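# Move three gears from furnace tray onto table, small end up

## Task

Remove all three gears from the furnace tray and set each one upright on the table next to the tray, narrower end on top, then release them so nothing is held at the end.

## Robot and tools

Robot: two 6-joint arms, left_arm and right_arm, each ending in a parallel two-finger gripper. Bases (scene frame): left_arm at (+0.018, +0.275, 0) m, right_arm at (-0.048, -0.344, 0) m, both yawed only slightly from the scene axes. Joint ranges in rad, base to hand: waist -2.880 to 2.880, shoulder 0.000 to 3.142, elbow 0.000 to 3.019, wrist pitch -1.693 to 1.571, wrist yaw -1.571 to 1.571, wrist roll -2.094 to 2.094. An elbow never fully straightens.

Frames: the scene frame has its origin on the tabletop midway between the arms, +z up, +x away from the robot over the table, and left_arm on the +y side. The words left and right name arms, not image sides. Each gripper has its own axes: fingers point along its +z and close along its y. The reported end_effector_position is the spot between the finger pads, roughly 1 cm short of the fingertips.

execute_actions(actions): a list of up to 15 actions run in sequence. Each action is a table of up to 15 rows, one row per control step of 1/30 s; if fewer than 15 rows are given, the final row repeats for the remaining steps. A row is 14 numbers, each in [-1, 1], always for both arms: left_arm dx, dy, dz, rx, ry, rz, opening, then right_arm in that same order. dx..rz are an offset, not a pose: they are measured in that gripper's own axes from its measured pose when the action began (for a call's first action, the pose in the latest result of the scene). Every row refers back to that same starting pose; rows do not add up. Scale: 1.0 equals 0.6 m of travel or 180 degrees; rx, ry, rz form a single rotation vector. Opening is absolute, not an offset: +1 is wide open (0.094 m), -1 is shut. An empty list just returns the current state and pictures.

Per-step clipping: each step the commanded pose is limited to 70 mm and 16 degrees away from the measured one, and damped IK then favours position over orientation. A large offset therefore may not be reached in one action, and after the action the arm stops at most at its last clipped pose, so you must command the remainder next time.

move(target, speed, blocking): target is one 14-number row, same layout and scale as above, offsets in gripper axes from the pose in the scene's most recent result that reports one. Each gripper follows a straight line; both paths finish together, lasting 0.5 to 10 s (cut off at 10 s). speed is metres per second, 0.002 to 0.5, default 0.25; rotation is capped at twice that value in rad/s. Openings are sent when the move starts. Paths ignore obstacles and the other arm; grippers lag, wander and may exceed speed, especially near full reach. Faster contact hits harder, and aiming further beyond a contact presses harder. The result adds a 'move:' line with the ending (done, off_target, moving, held, fault), any limits (paced = the sent pose was clipped; held = a check blocked some steps, after which the arm may jump ahead quickly) and each gripper's remaining distance. An ending naming one arm means the other finished. With blocking=false you get a result after 0.5 s while motion continues; before any new execute_actions or move, call wait or stop.

wait(seconds): 0 to 10; lets the scene run with the last commands held, ending early if a running move finishes. stop(): brakes a running move, needing more room from higher speed; fingers keep moving. zoom_image(camera, region): region [x0, y0, x1, y1] in pixels, at most 504 by 504, from the latest full image of cam_head_left, cam_head_right, cam_high, cam_low, cam_left_wrist or cam_right_wrist (all 504x504). read_manual(section="licences") only gives licence text. finished_scene(scene) closes the scene irreversibly; the gears must already be placed and remain so.

Results: the state line gives each gripper's position (m) and quat_wxyz in the scene frame; printed positions can be somewhat wrong, more at long reach. 'Hand target' lines show where the controller is now driving each hand. 'pose unreachable' means a clearance check altered or blocked that arm's command. grip_measured is the finger opening on the command scale; the last Joint positions number is the opening in metres; each gripper may read up to about 1 mm off. Action results also list step readings, with HELD marking steps where an arm was held back. Joint torques are raw drive outputs with offsets and noise, nonzero even in free air. Camera calibrations (K, distortion, T_world_to_cam) come with the session; actual cameras may differ by a couple of degrees and millimetres, and wrist camera poses are derived from joint readings.

Gripping: to hold a gear keep commanding an opening below grip_measured; about 0.03 below is firm, less is gentler. Pad force tops out near 50 to 62 N, briefly higher at first touch. Open the grippers at the end to release.

Sag: arms tend to finish a centimetre or more too low, and repeated zero offsets let them drift further down. To keep an arm in place, in a reply's first call send the offset back to its desired pose, use zeros in later calls, and aim higher if it still droops.

Heat and faults: holding loads warms motors; MOTOR HOT appears from 85 °C, and at 100 °C an OVER-TEMPERATURE FAULT makes that arm and gripper go limp and fall. FAULT lines mark any stop. The simulation keeps running while you compose a reply, with the last command held.

Avoid: pushing anything off the table, letting the arms collide or press each other, dropping or slamming gears, and hard shoves. Occasional external tugs on held parts or nudges to loose objects may occur, so grip securely.

Each tool is called after "Call:" in YAML: its name, and indented under it one key for each argument.

## Session

Call:
execute_actions:
  actions: []

Scene clock: 0.00 s.
left_arm: end_effector_position=(+0.7016, +0.5195, +0.1582) grip_measured=+1.000 end_effector_quat_wxyz=(+0.607, -0.245, +0.719, +0.231) | right_arm: end_effector_position=(+0.5306, -0.0846, +0.3084) grip_measured=+1.000 end_effector_quat_wxyz=(+0.505, +0.005, +0.838, +0.207)
Joint positions: left_arm=[ 0.216  1.932  1.173  0.586 -0.446 -0.04   0.094] | right_arm=[ 0.296  1.447  1.164 -0.133  0.047  0.416  0.094]
Joint velocities: left_arm=[-0.005 -0.005 -0.002 -0.007 -0.007  0.022  0.   ] | right_arm=[ 0.005 -0.005 -0.017 -0.002  0.081  0.037  0.   ]
Joint torques (N m, as the arm reports them, + toward a larger angle): no reading
Motor temperatures (°C, as the motors report them): left_arm=[24 25 26 28 26 25] | right_arm=[28 27 28 27 26 26]
Hand target (left_arm): +0.707, +0.521, +0.166; +0.614, -0.246, +0.713, +0.231
Hand target (right_arm): +0.535, -0.082, +0.335; +0.523, +0.005, +0.825, +0.216

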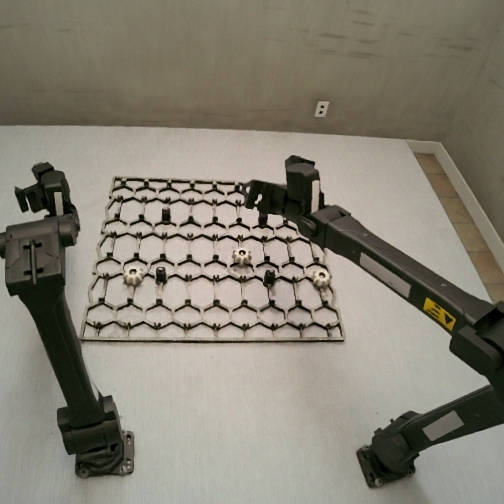

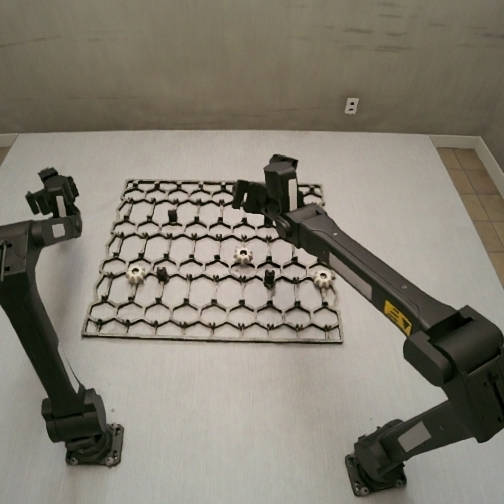

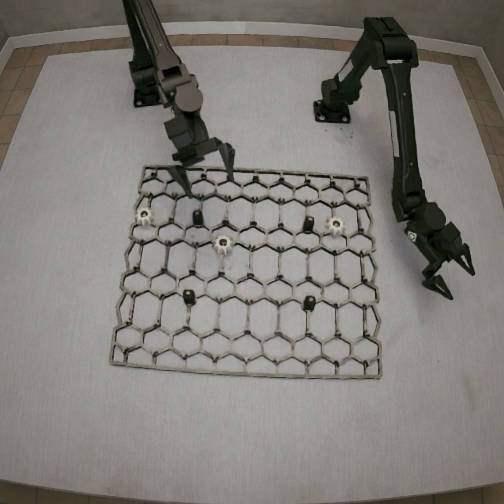

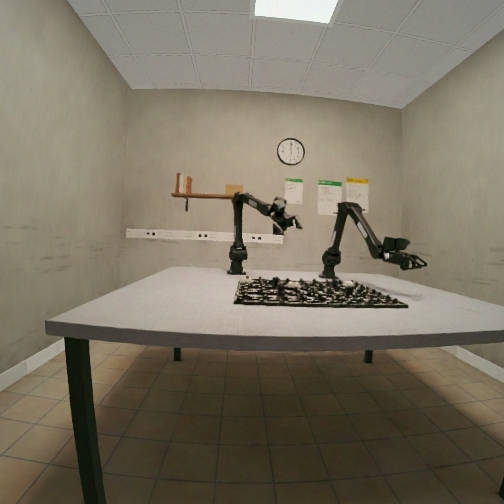

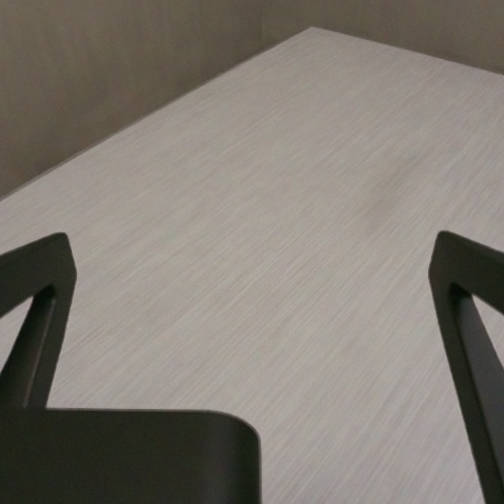

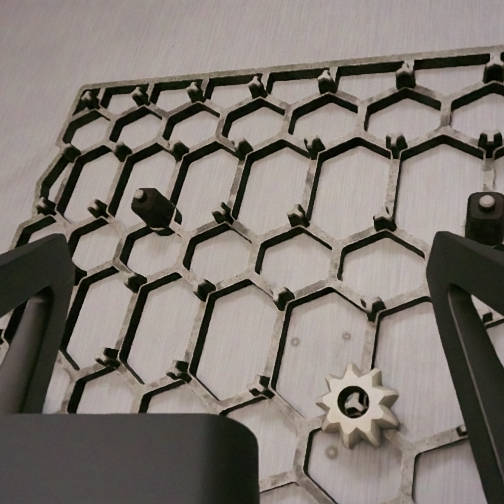

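Call:
zoom_image:
  camera: "cam_right_wrist"
  region: [250, 300, 450, 500]

Call:
zoom_image:
  camera: "cam_head_right"
  region: [100, 220, 350, 320]

Region (250, 300, 450, 500) of cam_right_wrist's 504x504 image, scaled by 2.520, with more detail than that image has.

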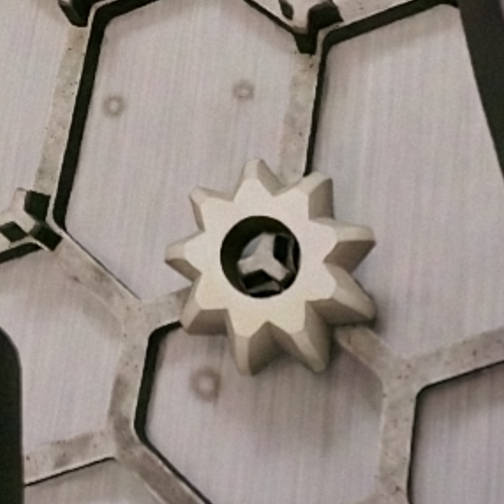

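Region (100, 220, 350, 320) of cam_head_right's 504x504 image, scaled by 2.016, with more detail than that image has; it fills the top 202 rows of this view, and the rest is white.

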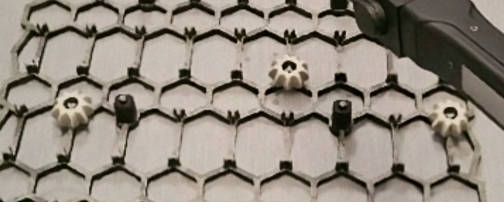

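Call:
move:
  target: [0,0,-0.1,0,0.3,0,1, 0,0,0,0,0.33,0,1]

Scene clock: 4.03 s.
left_arm: end_effector_position=(+0.6442, +0.4703, +0.1698) grip_measured=+1.000 end_effector_quat_wxyz=(+0.213, -0.321, +0.917, +0.100) | right_arm: end_effector_position=(+0.5146, -0.0803, +0.2878) grip_measured=+1.000 end_effector_quat_wxyz=(+0.001, -0.101, +0.980, +0.173)
Joint positions: left_arm=[ 0.216  1.832  1.599 -0.919 -0.235 -0.382  0.094] | right_arm=[ 0.209  1.938  2.105 -1.648 -0.337  0.158  0.094]
Joint velocities: left_arm=[-0.024 -0.015 -0.002  0.002 -0.095 -0.037  0.   ] | right_arm=[-0.015 -0.005 -0.032 -0.017  0.051 -0.007  0.   ]
Joint torques (N m, as the arm reports them, + toward a larger angle): left_arm=[  0.64 -18.02  14.71   0.61  -0.09  -0.03] | right_arm=[ -4.91 -18.34  14.63  -0.44  -0.28  -0.23]
Motor temperatures (°C, as the motors report them): left_arm=[24 25 27 28 26 25] | right_arm=[28 27 29 27 26 26]
Hand target (left_arm): +0.653, +0.480, +0.168; +0.213, -0.331, +0.914, +0.098
Hand target (right_arm): +0.529, -0.085, +0.307; +0.024, -0.101, +0.978, +0.180
Off the commanded pose (left_arm): 0.017 m, 1 deg.
Off the commanded pose (right_arm): 0.026 m, 3 deg.
move: off_target (left_arm, right_arm)
camera_calibration (this result's frames):
cam_left_wrist: T_world_to_cam=[[0.628373, -0.776569, -0.0457033, -0.033762], [-0.765734, -0.627822, 0.139608, 0.767546], [-0.137109, -0.0527292, -0.989152, 0.404744], [0, 0, 0, 1]] pos_world=[0.664445, 0.477006, 0.291654]
cam_right_wrist: T_world_to_cam=[[0.211652, -0.915232, -0.342861, -0.0872144], [-0.774801, -0.370955, 0.511933, 0.228851], [-0.595724, 0.157297, -0.787636, 0.673228], [0, 0, 0, 1]] pos_world=[0.596831, -0.100825, 0.3832]

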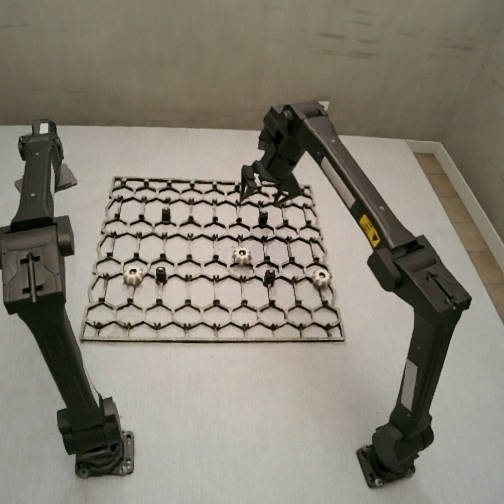

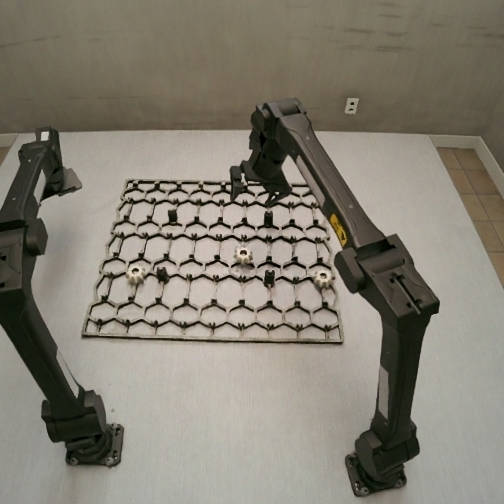

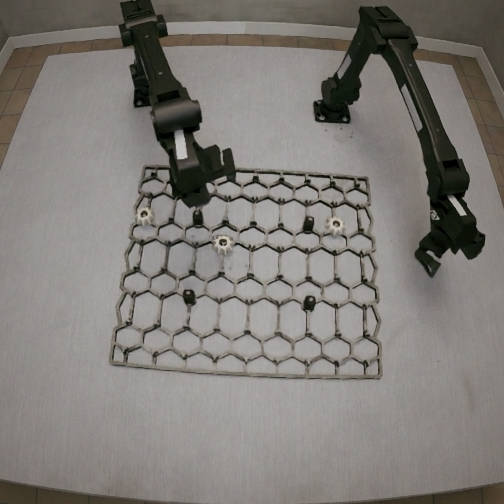

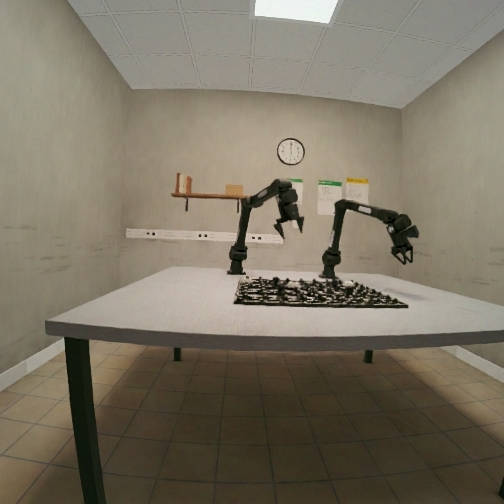

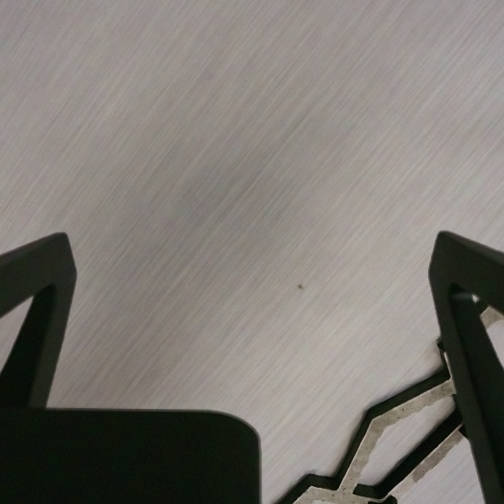

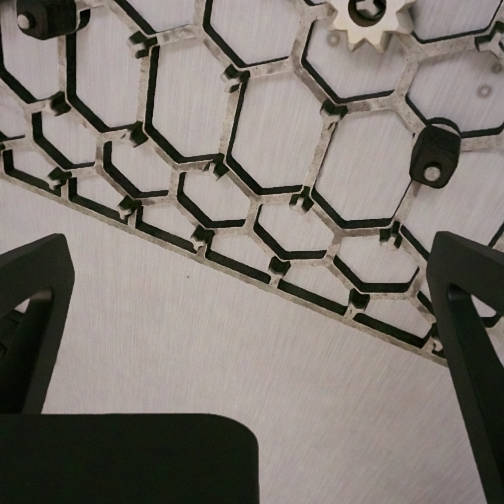

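Call:
move:
  target: [0.45,-0.18,-0.2,0,0.15,0,1, -0.03,-0.09,0.25,0.11,0,0,1]

Scene clock: 6.10 s.
left_arm: end_effector_position=(+0.4823, +0.2023, +0.1354) grip_measured=+1.000 end_effector_quat_wxyz=(-0.012, -0.332, +0.943, +0.033) | right_arm: end_effector_position=(+0.5391, -0.0826, +0.1348) grip_measured=+1.000 end_effector_quat_wxyz=(+0.017, -0.097, +0.995, +0.005)
Joint positions: left_arm=[-0.197  1.655  1.331 -1.301 -0.045 -0.85   0.094] | right_arm=[ 0.282  2.048  1.904 -1.391  0.002  0.225  0.094]
Joint velocities: left_arm=[ 0.005 -0.005  0.027  0.012 -0.007 -0.022  0.   ] | right_arm=[-0.015 -0.015 -0.002  0.012  0.007 -0.037  0.   ]
Joint torques (N m, as the arm reports them, + toward a larger angle): left_arm=[ -1.   -18.07   9.78  -0.54  -0.08  -0.02] | right_arm=[ -2.44 -20.02   8.63   0.74   0.18   0.01]
Motor temperatures (°C, as the motors report them): left_arm=[24 25 27 28 26 25] | right_arm=[28 28 29 27 26 26]
Hand target (left_arm): +0.480, +0.203, +0.145; -0.008, -0.338, +0.941, +0.029
Hand target (right_arm): +0.537, -0.075, +0.129; +0.018, -0.100, +0.995, +0.003
Off the commanded pose (left_arm): 0.013 m, 1 deg.
Off the commanded pose (right_arm): 0.009 m, 0 deg.
move: off_target (left_arm)
camera_calibration (this result's frames):
cam_left_wrist: T_world_to_cam=[[0.621978, -0.780083, -0.0679238, -0.134919], [-0.613974, -0.539688, 0.575997, 0.329995], [-0.485983, -0.316554, -0.814625, 0.532331], [0, 0, 0, 1]] pos_world=[0.545229, 0.241358, 0.23441]
cam_right_wrist: T_world_to_cam=[[0.208159, -0.978039, -0.0104558, -0.195058], [-0.814068, -0.179166, 0.552443, 0.356827], [-0.542184, -0.106484, -0.833485, 0.523262], [0, 0, 0, 1]] pos_world=[0.614789, -0.0711237, 0.236965]

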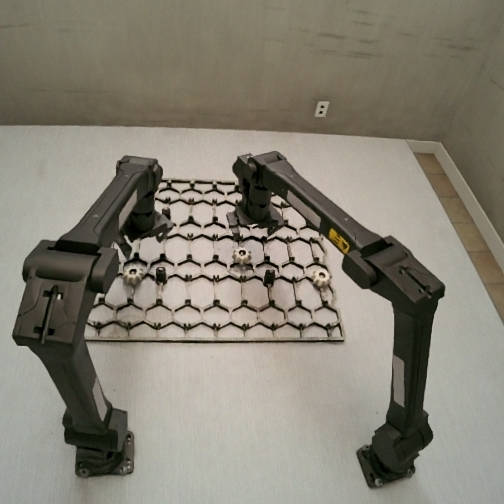

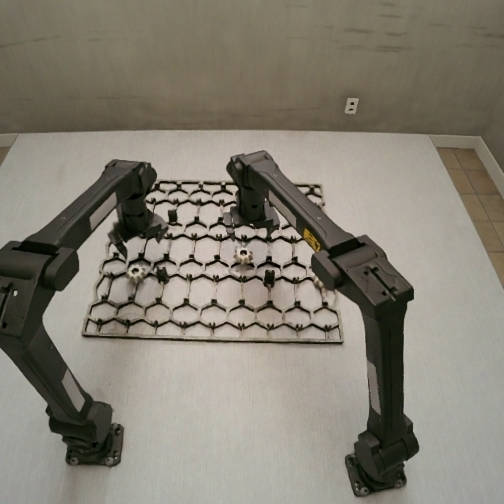

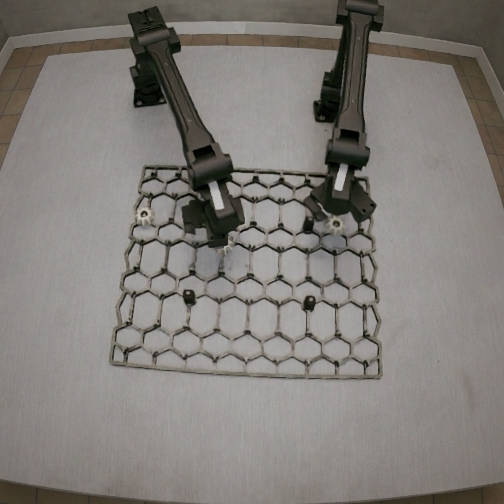

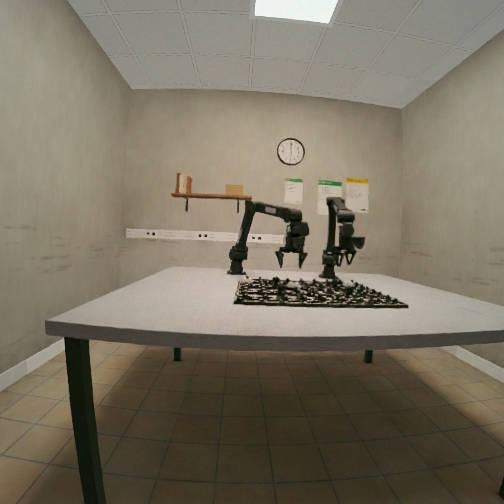

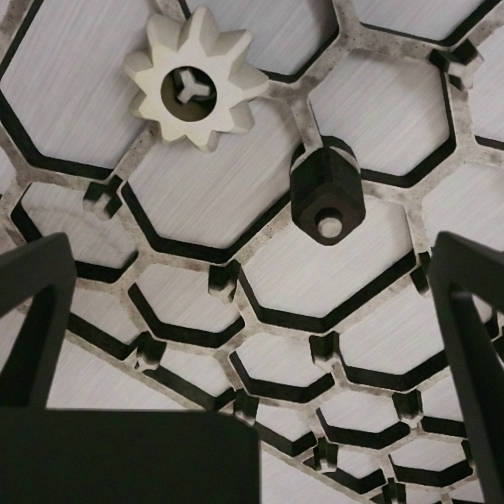

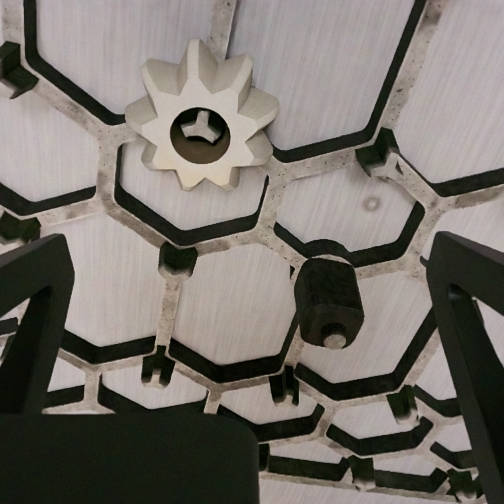

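Call:
move:
  target: [-0.025,0.044,0.14,0,0,0,1, 0,0.033,0.14,0,0,0,1]
  speed: 0.1

Scene clock: 7.63 s.
left_arm: end_effector_position=(+0.4717, +0.2320, +0.0613) grip_measured=+1.000 end_effector_quat_wxyz=(-0.011, -0.331, +0.943, +0.030) | right_arm: end_effector_position=(+0.5410, -0.0701, +0.0581) grip_measured=+1.000 end_effector_quat_wxyz=(+0.018, -0.095, +0.995, +0.005)
Joint positions: left_arm=[-0.137  1.695  1.171 -1.092 -0.045 -0.788  0.094] | right_arm=[ 0.298  2.116  1.81  -1.227  0.002  0.246  0.094]
Joint velocities: left_arm=[-0.015 -0.005 -0.012  0.002  0.022  0.022  0.   ] | right_arm=[-0.015 -0.005 -0.002 -0.017 -0.022  0.022  0.   ]
Joint torques (N m, as the arm reports them, + toward a larger angle): left_arm=[  0.45 -13.71   9.26   0.76  -0.23   0.12] | right_arm=[ -2.13 -20.44   8.34   0.56   0.09   0.01]
Motor temperatures (°C, as the motors report them): left_arm=[24 25 27 28 26 25] | right_arm=[28 28 29 27 26 26]
Hand target (left_arm): +0.475, +0.237, +0.053; -0.012, -0.332, +0.943, +0.032
Hand target (right_arm): +0.538, -0.062, +0.051; +0.017, -0.097, +0.995, +0.005
Off the commanded pose (left_arm): 0.009 m, 0 deg.
Off the commanded pose (right_arm): 0.011 m, 0 deg.
move: off_target (right_arm)
camera_calibration (this result's frames):
cam_left_wrist: T_world_to_cam=[[0.621524, -0.780955, -0.0617759, -0.110146], [-0.617456, -0.536879, 0.574899, 0.383238], [-0.482136, -0.31917, -0.815889, 0.47509], [0, 0, 0, 1]] pos_world=[0.534149, 0.271368, 0.160494]
cam_right_wrist: T_world_to_cam=[[0.203713, -0.978961, -0.0117165, -0.181591], [-0.81587, -0.176366, 0.550682, 0.404284], [-0.541163, -0.102622, -0.834633, 0.461444], [0, 0, 0, 1]] pos_world=[0.616552, -0.0591144, 0.160377]

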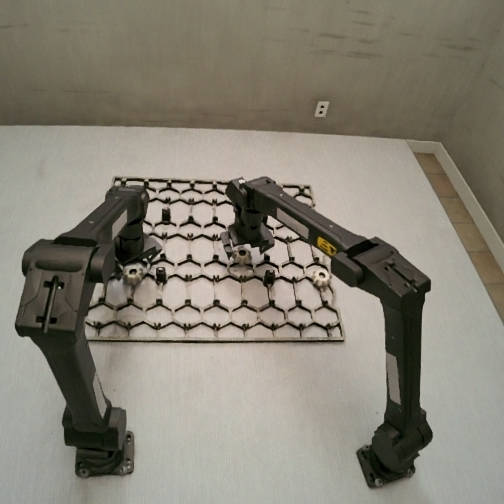

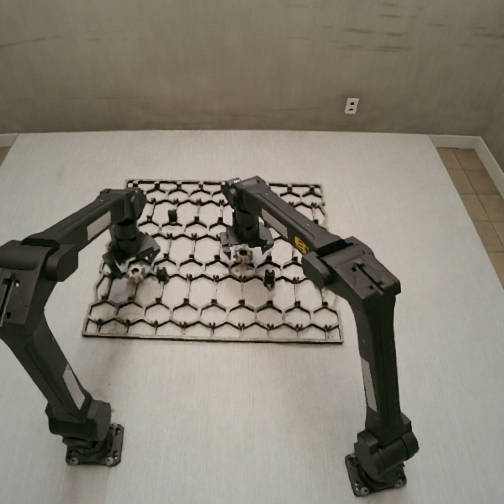

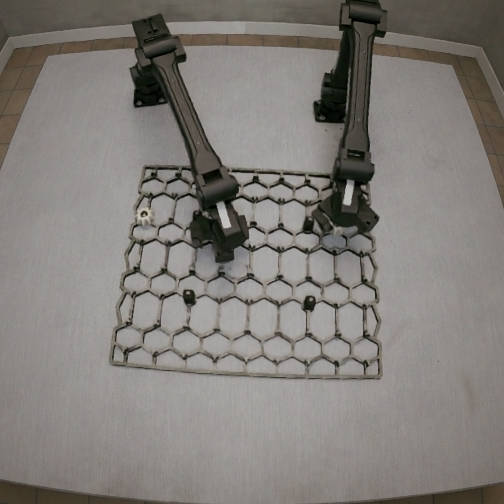

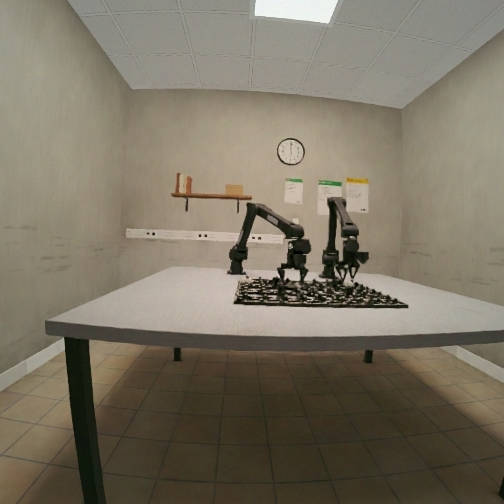

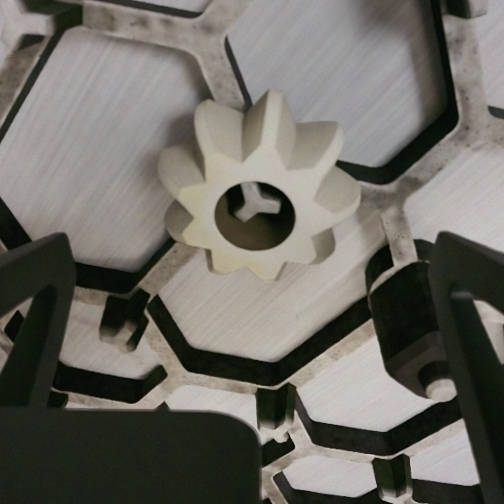

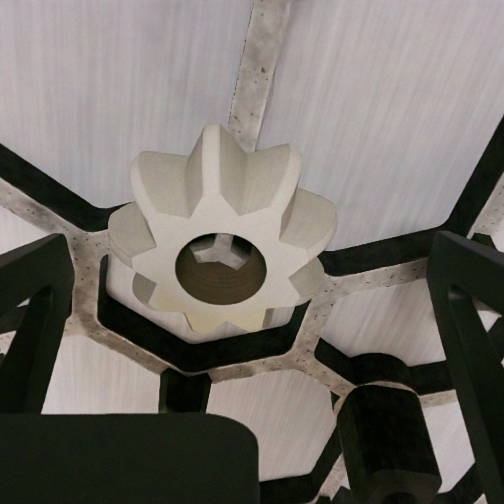

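Call:
move:
  target: [-0.015,0,0.045,0,0,0,1, 0,0.01,0.04,0,0,0,1]
  speed: 0.05

Call:
move:
  target: [0,0,0,0,0,0,-1, 0,0,0,0,0,0,-1]

Scene clock: 8.77 s.
left_arm: end_effector_position=(+0.4757, +0.2329, +0.0450) grip_measured=+1.000 end_effector_quat_wxyz=(-0.006, -0.330, +0.944, +0.028) | right_arm: end_effector_position=(+0.5439, -0.0688, +0.0469) grip_measured=+1.000 end_effector_quat_wxyz=(+0.024, -0.095, +0.995, +0.007)
Joint positions: left_arm=[-0.134  1.721  1.156 -1.041 -0.045 -0.782  0.094] | right_arm=[ 0.298  2.127  1.797 -1.191  0.002  0.247  0.094]
Joint velocities: left_arm=[-0.015  0.005 -0.032 -0.002  0.007  0.051  0.   ] | right_arm=[-0.015 -0.005  0.002 -0.017 -0.007  0.037  0.   ]
Joint torques (N m, as the arm reports them, + toward a larger angle): left_arm=[  0.7  -14.15   8.78   0.69  -0.22   0.09] | right_arm=[ -2.38 -18.26   7.91   0.23   0.05   0.03]
Motor temperatures (°C, as the motors report them): left_arm=[24 25 27 28 26 25] | right_arm=[28 28 29 27 26 26]
Hand target (left_arm): +0.478, +0.239, +0.035; -0.011, -0.331, +0.943, +0.030
Hand target (right_arm): +0.540, -0.064, +0.034; +0.018, -0.095, +0.995, +0.005
Off the commanded pose (left_arm): 0.012 m, 1 deg.
Off the commanded pose (right_arm): 0.014 m, 1 deg.
move: off_target (left_arm, right_arm)
camera_calibration (this result's frames):
cam_left_wrist: T_world_to_cam=[[0.619167, -0.783398, -0.0540291, -0.111573], [-0.625586, -0.533685, 0.569054, 0.399017], [-0.47463, -0.31854, -0.820523, 0.460515], [0, 0, 0, 1]] pos_world=[0.537276, 0.272236, 0.144773]
cam_right_wrist: T_world_to_cam=[[0.20348, -0.978972, -0.0144523, -0.180745], [-0.821783, -0.178795, 0.541023, 0.416509], [-0.53223, -0.0982107, -0.840884, 0.44952], [0, 0, 0, 1]] pos_world=[0.618306, -0.0583275, 0.150042]

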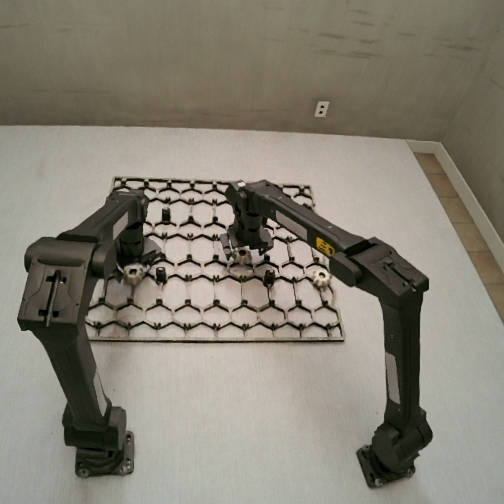

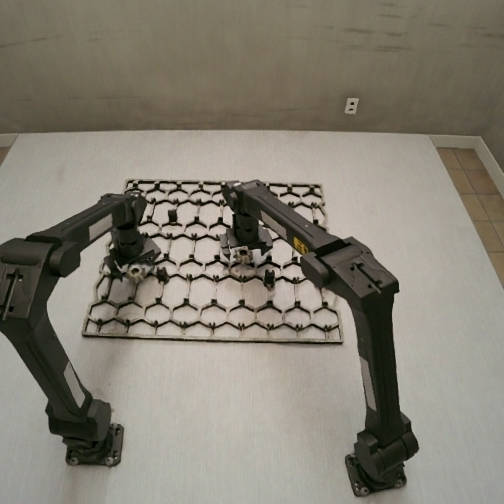

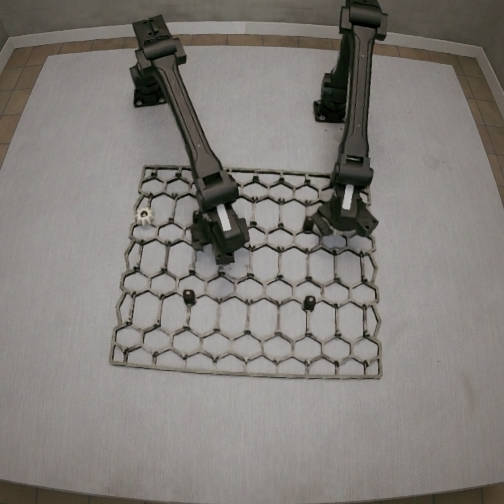

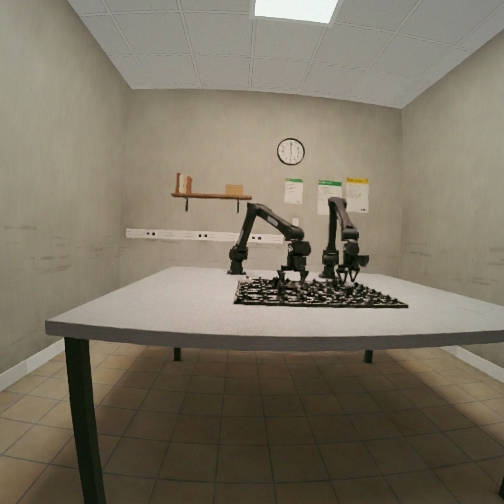

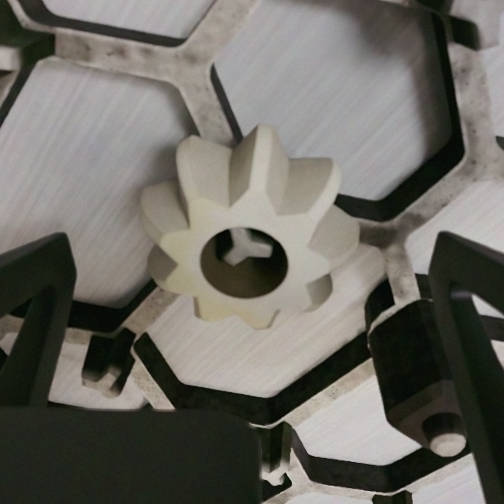

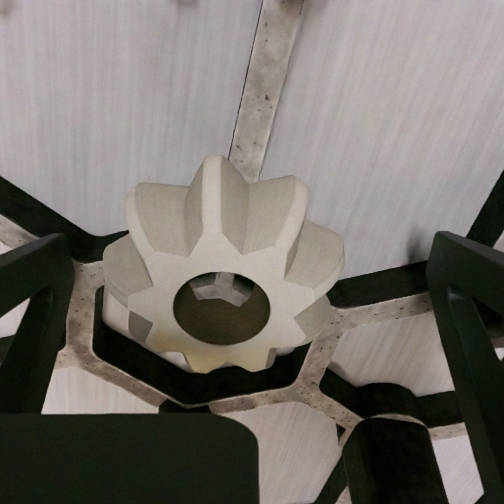

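Scene clock: 9.30 s.
left_arm: end_effector_position=(+0.4753, +0.2345, +0.0549) grip_measured=-0.981 end_effector_quat_wxyz=(+0.003, -0.331, +0.943, +0.027) | right_arm: end_effector_position=(+0.5424, -0.0635, +0.0469) grip_measured=+0.217 end_effector_quat_wxyz=(+0.024, -0.098, +0.995, +0.011)
Joint positions: left_arm=[-0.132  1.696  1.153 -1.046 -0.05  -0.782  0.001] | right_arm=[ 0.304  2.127  1.797 -1.187 -0.005  0.247  0.057]
Joint velocities: left_arm=[-0.015 -0.005  0.022 -0.012 -0.066 -0.022  0.001] | right_arm=[-0.005 -0.005  0.012  0.002 -0.022  0.007 -0.   ]
Joint torques (N m, as the arm reports them, + toward a larger angle): left_arm=[ -0.33 -13.55   9.05   0.29  -0.04   0.05] | right_arm=[ -3.73 -20.53   8.57  -0.09   0.16  -0.07]
Motor temperatures (°C, as the motors report them): left_arm=[24 25 27 28 26 25] | right_arm=[28 28 29 27 26 26]
Hand target (left_arm): +0.476, +0.233, +0.045; -0.006, -0.330, +0.944, +0.028
Hand target (right_arm): +0.544, -0.069, +0.047; +0.024, -0.095, +0.995, +0.007
Off the commanded pose (left_arm): 0.010 m, 1 deg.
Off the commanded pose (right_arm): 0.005 m, 1 deg.
move: done
camera_calibration (this result's frames):
cam_left_wrist: T_world_to_cam=[[0.62112, -0.782376, -0.0457947, -0.111135], [-0.634531, -0.536323, 0.556533, 0.399505], [-0.459978, -0.316616, -0.829563, 0.462074], [0, 0, 0, 1]] pos_world=[0.53507, 0.273614, 0.155892]
cam_right_wrist: T_world_to_cam=[[0.20979, -0.977507, -0.0216505, -0.178314], [-0.820969, -0.188135, 0.539087, 0.415298], [-0.531034, -0.0953207, -0.841972, 0.4489], [0, 0, 0, 1]] pos_world=[0.616737, -0.0533817, 0.150218]

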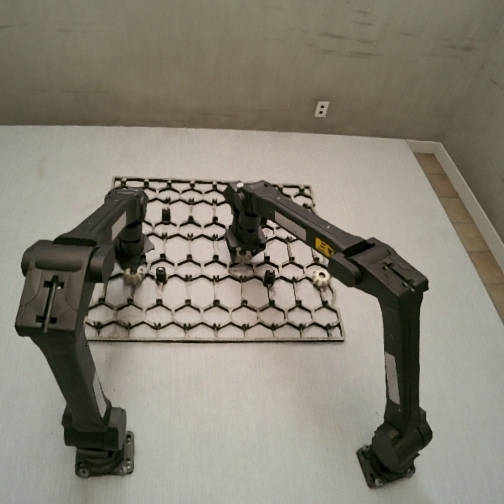

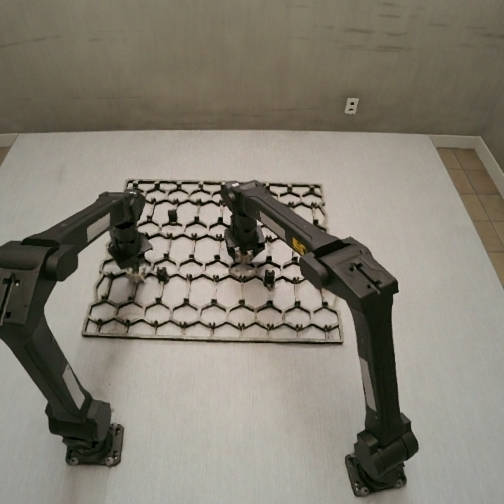

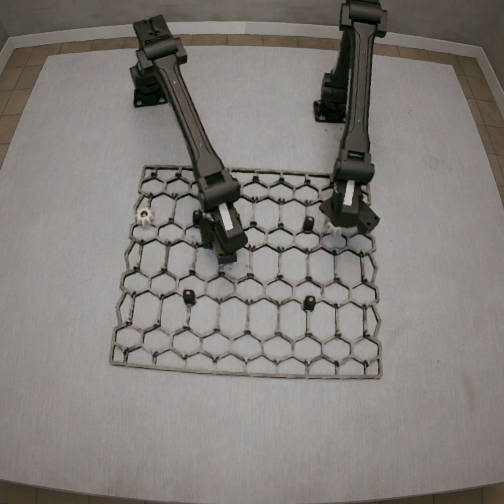

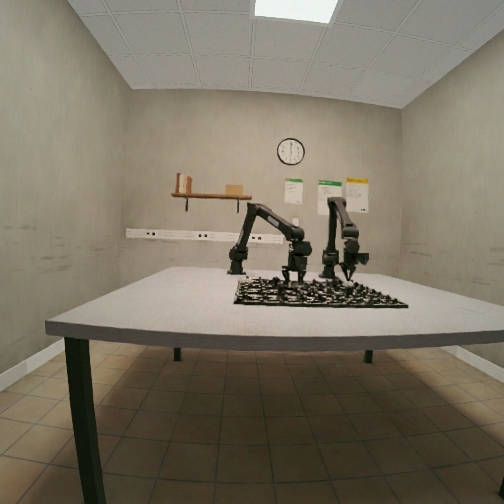

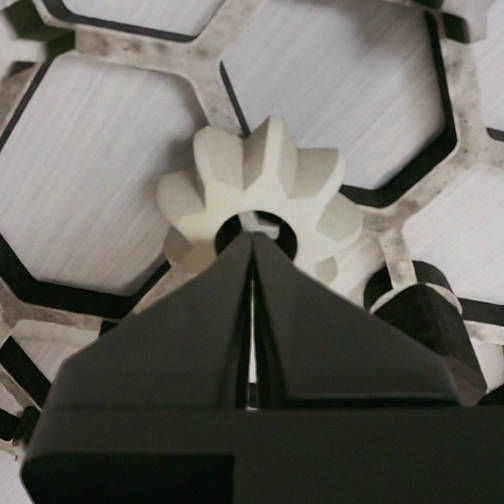

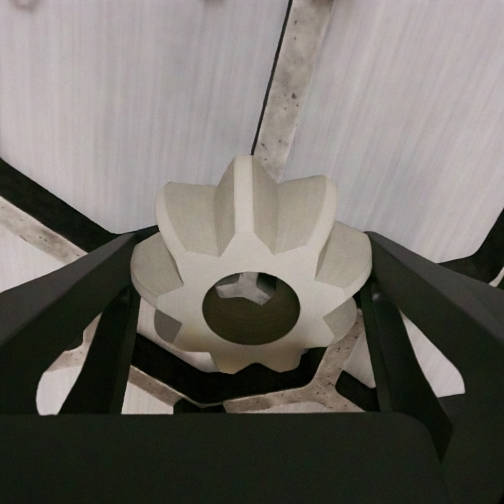

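Left slipped over. Reopen and go lower; right lifts.

Call:
move:
  target: [-0.01,0,0.04,0,0,0,1, 0,0,-0.13,0,0,0,-1]
  speed: 0.08

Scene clock: 11.10 s.
left_arm: end_effector_position=(+0.4783, +0.2342, +0.0426) grip_measured=+1.000 end_effector_quat_wxyz=(+0.009, -0.330, +0.944, +0.024) | right_arm: end_effector_position=(+0.5237, -0.0719, +0.0670) grip_measured=+0.217 end_effector_quat_wxyz=(-0.023, -0.098, +0.995, -0.004)
Joint positions: left_arm=[-0.132  1.713  1.139 -1.001 -0.05  -0.779  0.094] | right_arm=[ 0.304  2.12   1.841 -1.338 -0.007  0.247  0.057]
Joint velocities: left_arm=[ 0.005 -0.005  0.027 -0.002 -0.051 -0.051  0.   ] | right_arm=[ 0.005  0.005  0.002 -0.002  0.007 -0.066  0.001]
Joint torques (N m, as the arm reports them, + toward a larger angle): left_arm=[  0.67 -13.67   8.47   0.69  -0.15   0.1 ] | right_arm=[ -3.13 -25.76  12.18  -0.74   0.2   -0.13]
Motor temperatures (°C, as the motors report them): left_arm=[24 25 27 28 26 25] | right_arm=[28 28 30 27 26 26]
Hand target (left_arm): +0.480, +0.240, +0.031; +0.003, -0.331, +0.943, +0.026
Hand target (right_arm): +0.537, -0.067, +0.124; +0.025, -0.098, +0.995, +0.011
Off the commanded pose (left_arm): 0.013 m, 1 deg.
Off the commanded pose (right_arm): 0.060 m, 6 deg.
move: off_target (left_arm, right_arm)
camera_calibration (this result's frames):
cam_left_wrist: T_world_to_cam=[[0.619559, -0.784088, -0.0367827, -0.113084], [-0.643011, -0.533845, 0.549132, 0.41191], [-0.450204, -0.316568, -0.834926, 0.448696], [0, 0, 0, 1]] pos_world=[0.536929, 0.273271, 0.144276]
cam_right_wrist: T_world_to_cam=[[0.208755, -0.977967, -0.00127221, -0.183009], [-0.768204, -0.164784, 0.618635, 0.356231], [-0.605214, -0.128166, -0.785678, 0.487779], [0, 0, 0, 1]] pos_world=[0.607073, -0.057759, 0.162628]

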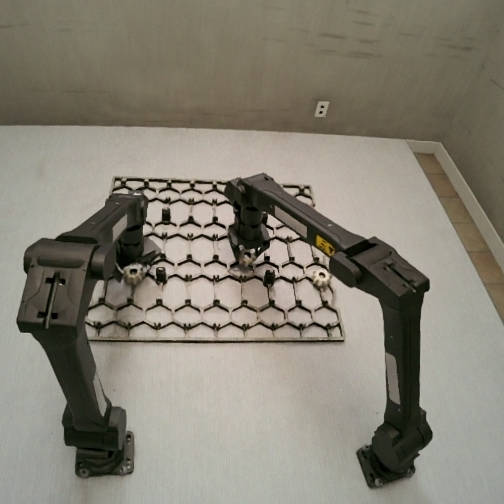

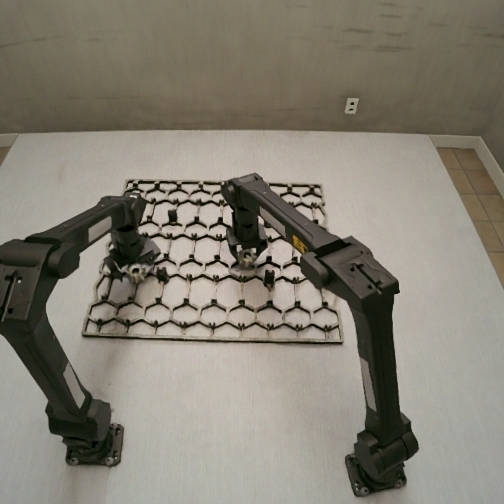

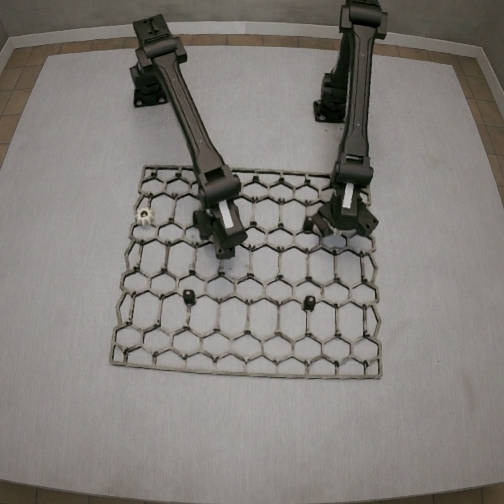

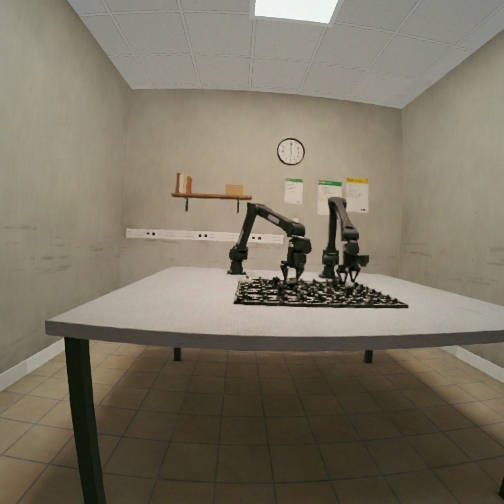

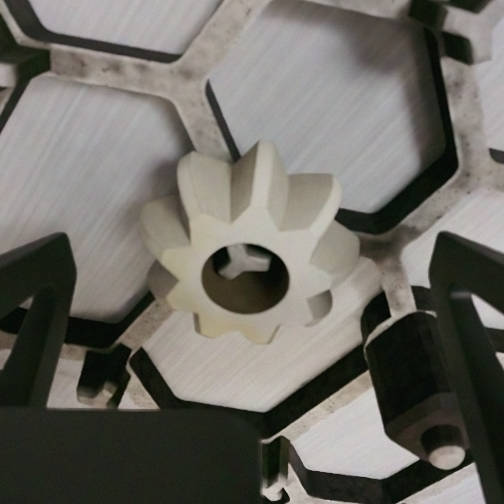

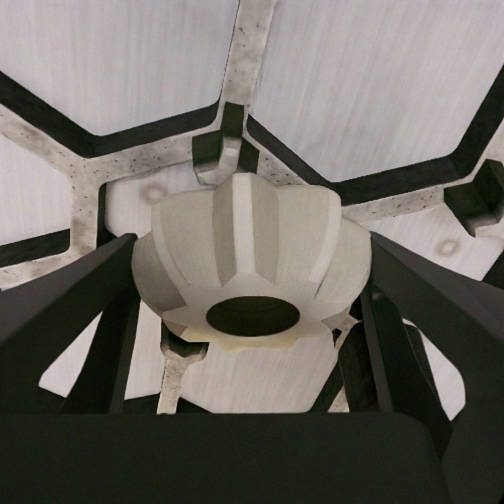

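Call:
move:
  target: [0,0,0.03,0,0,0,1, -0.02,0,-0.15,0,0,0,-1]
  speed: 0.08

Scene clock: 13.50 s.
left_arm: end_effector_position=(+0.4779, +0.2342, +0.0367) grip_measured=+1.000 end_effector_quat_wxyz=(+0.015, -0.330, +0.944, +0.021) | right_arm: end_effector_position=(+0.5200, -0.0737, +0.1269) grip_measured=+0.217 end_effector_quat_wxyz=(-0.054, -0.098, +0.994, -0.016)
Joint positions: left_arm=[-0.132  1.713  1.12  -0.968 -0.05  -0.779  0.094] | right_arm=[ 0.304  2.121  1.999 -1.561 -0.007  0.247  0.057]
Joint velocities: left_arm=[-0.005 -0.015 -0.002 -0.002 -0.037  0.007  0.   ] | right_arm=[-0.005 -0.015 -0.002 -0.007 -0.037  0.022 -0.   ]
Joint torques (N m, as the arm reports them, + toward a larger angle): left_arm=[ -0.15 -13.95   8.55   0.77  -0.21   0.02] | right_arm=[ -3.41 -20.51  15.06  -0.67   0.06  -0.17]
Motor temperatures (°C, as the motors report them): left_arm=[24 25 27 28 26 25] | right_arm=[28 28 30 27 26 26]
Hand target (left_arm): +0.478, +0.235, +0.025; +0.009, -0.330, +0.944, +0.024
Hand target (right_arm): +0.538, -0.070, +0.157; -0.022, -0.098, +0.995, -0.004
Off the commanded pose (left_arm): 0.012 m, 1 deg.
Off the commanded pose (right_arm): 0.036 m, 4 deg.
move: off_target (left_arm, right_arm)
camera_calibration (this result's frames):
cam_left_wrist: T_world_to_cam=[[0.620005, -0.784136, -0.0269024, -0.11354], [-0.65066, -0.533024, 0.540858, 0.418672], [-0.438446, -0.317831, -0.840683, 0.438421], [0, 0, 0, 1]] pos_world=[0.535033, 0.273475, 0.139077]
cam_right_wrist: T_world_to_cam=[[0.209139, -0.977785, 0.014064, -0.18601], [-0.729622, -0.146451, 0.667985, 0.291086], [-0.651086, -0.149963, -0.744042, 0.549332], [0, 0, 0, 1]] pos_world=[0.608947, -0.0568687, 0.216901]

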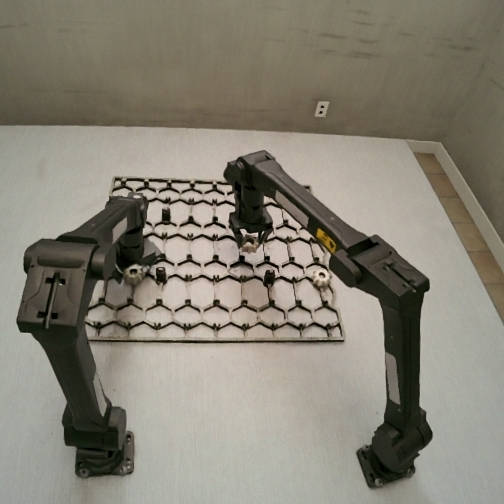

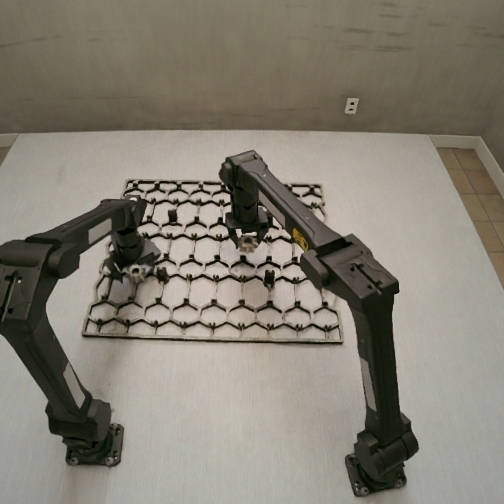

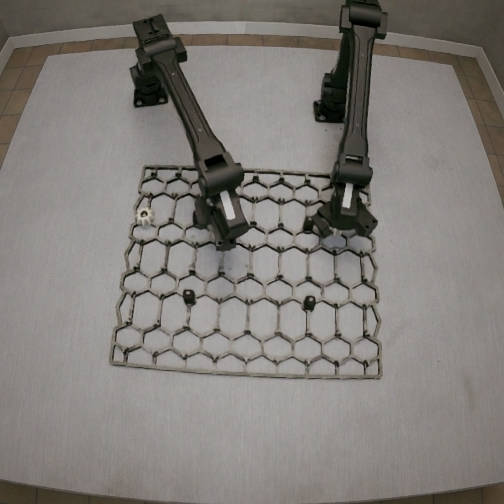

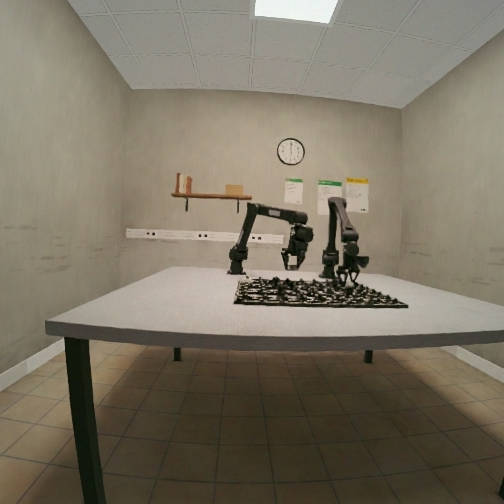

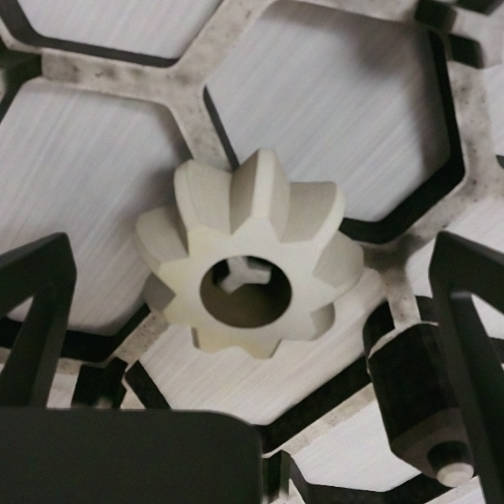

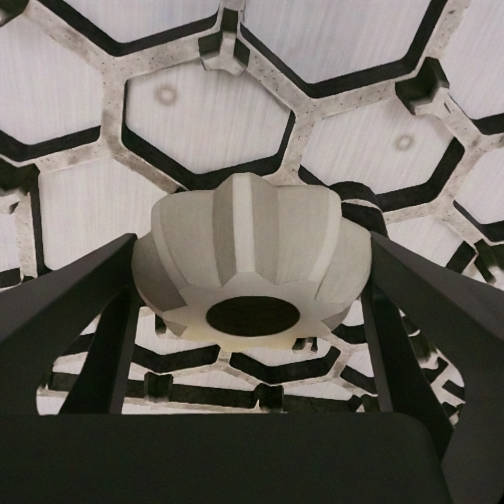

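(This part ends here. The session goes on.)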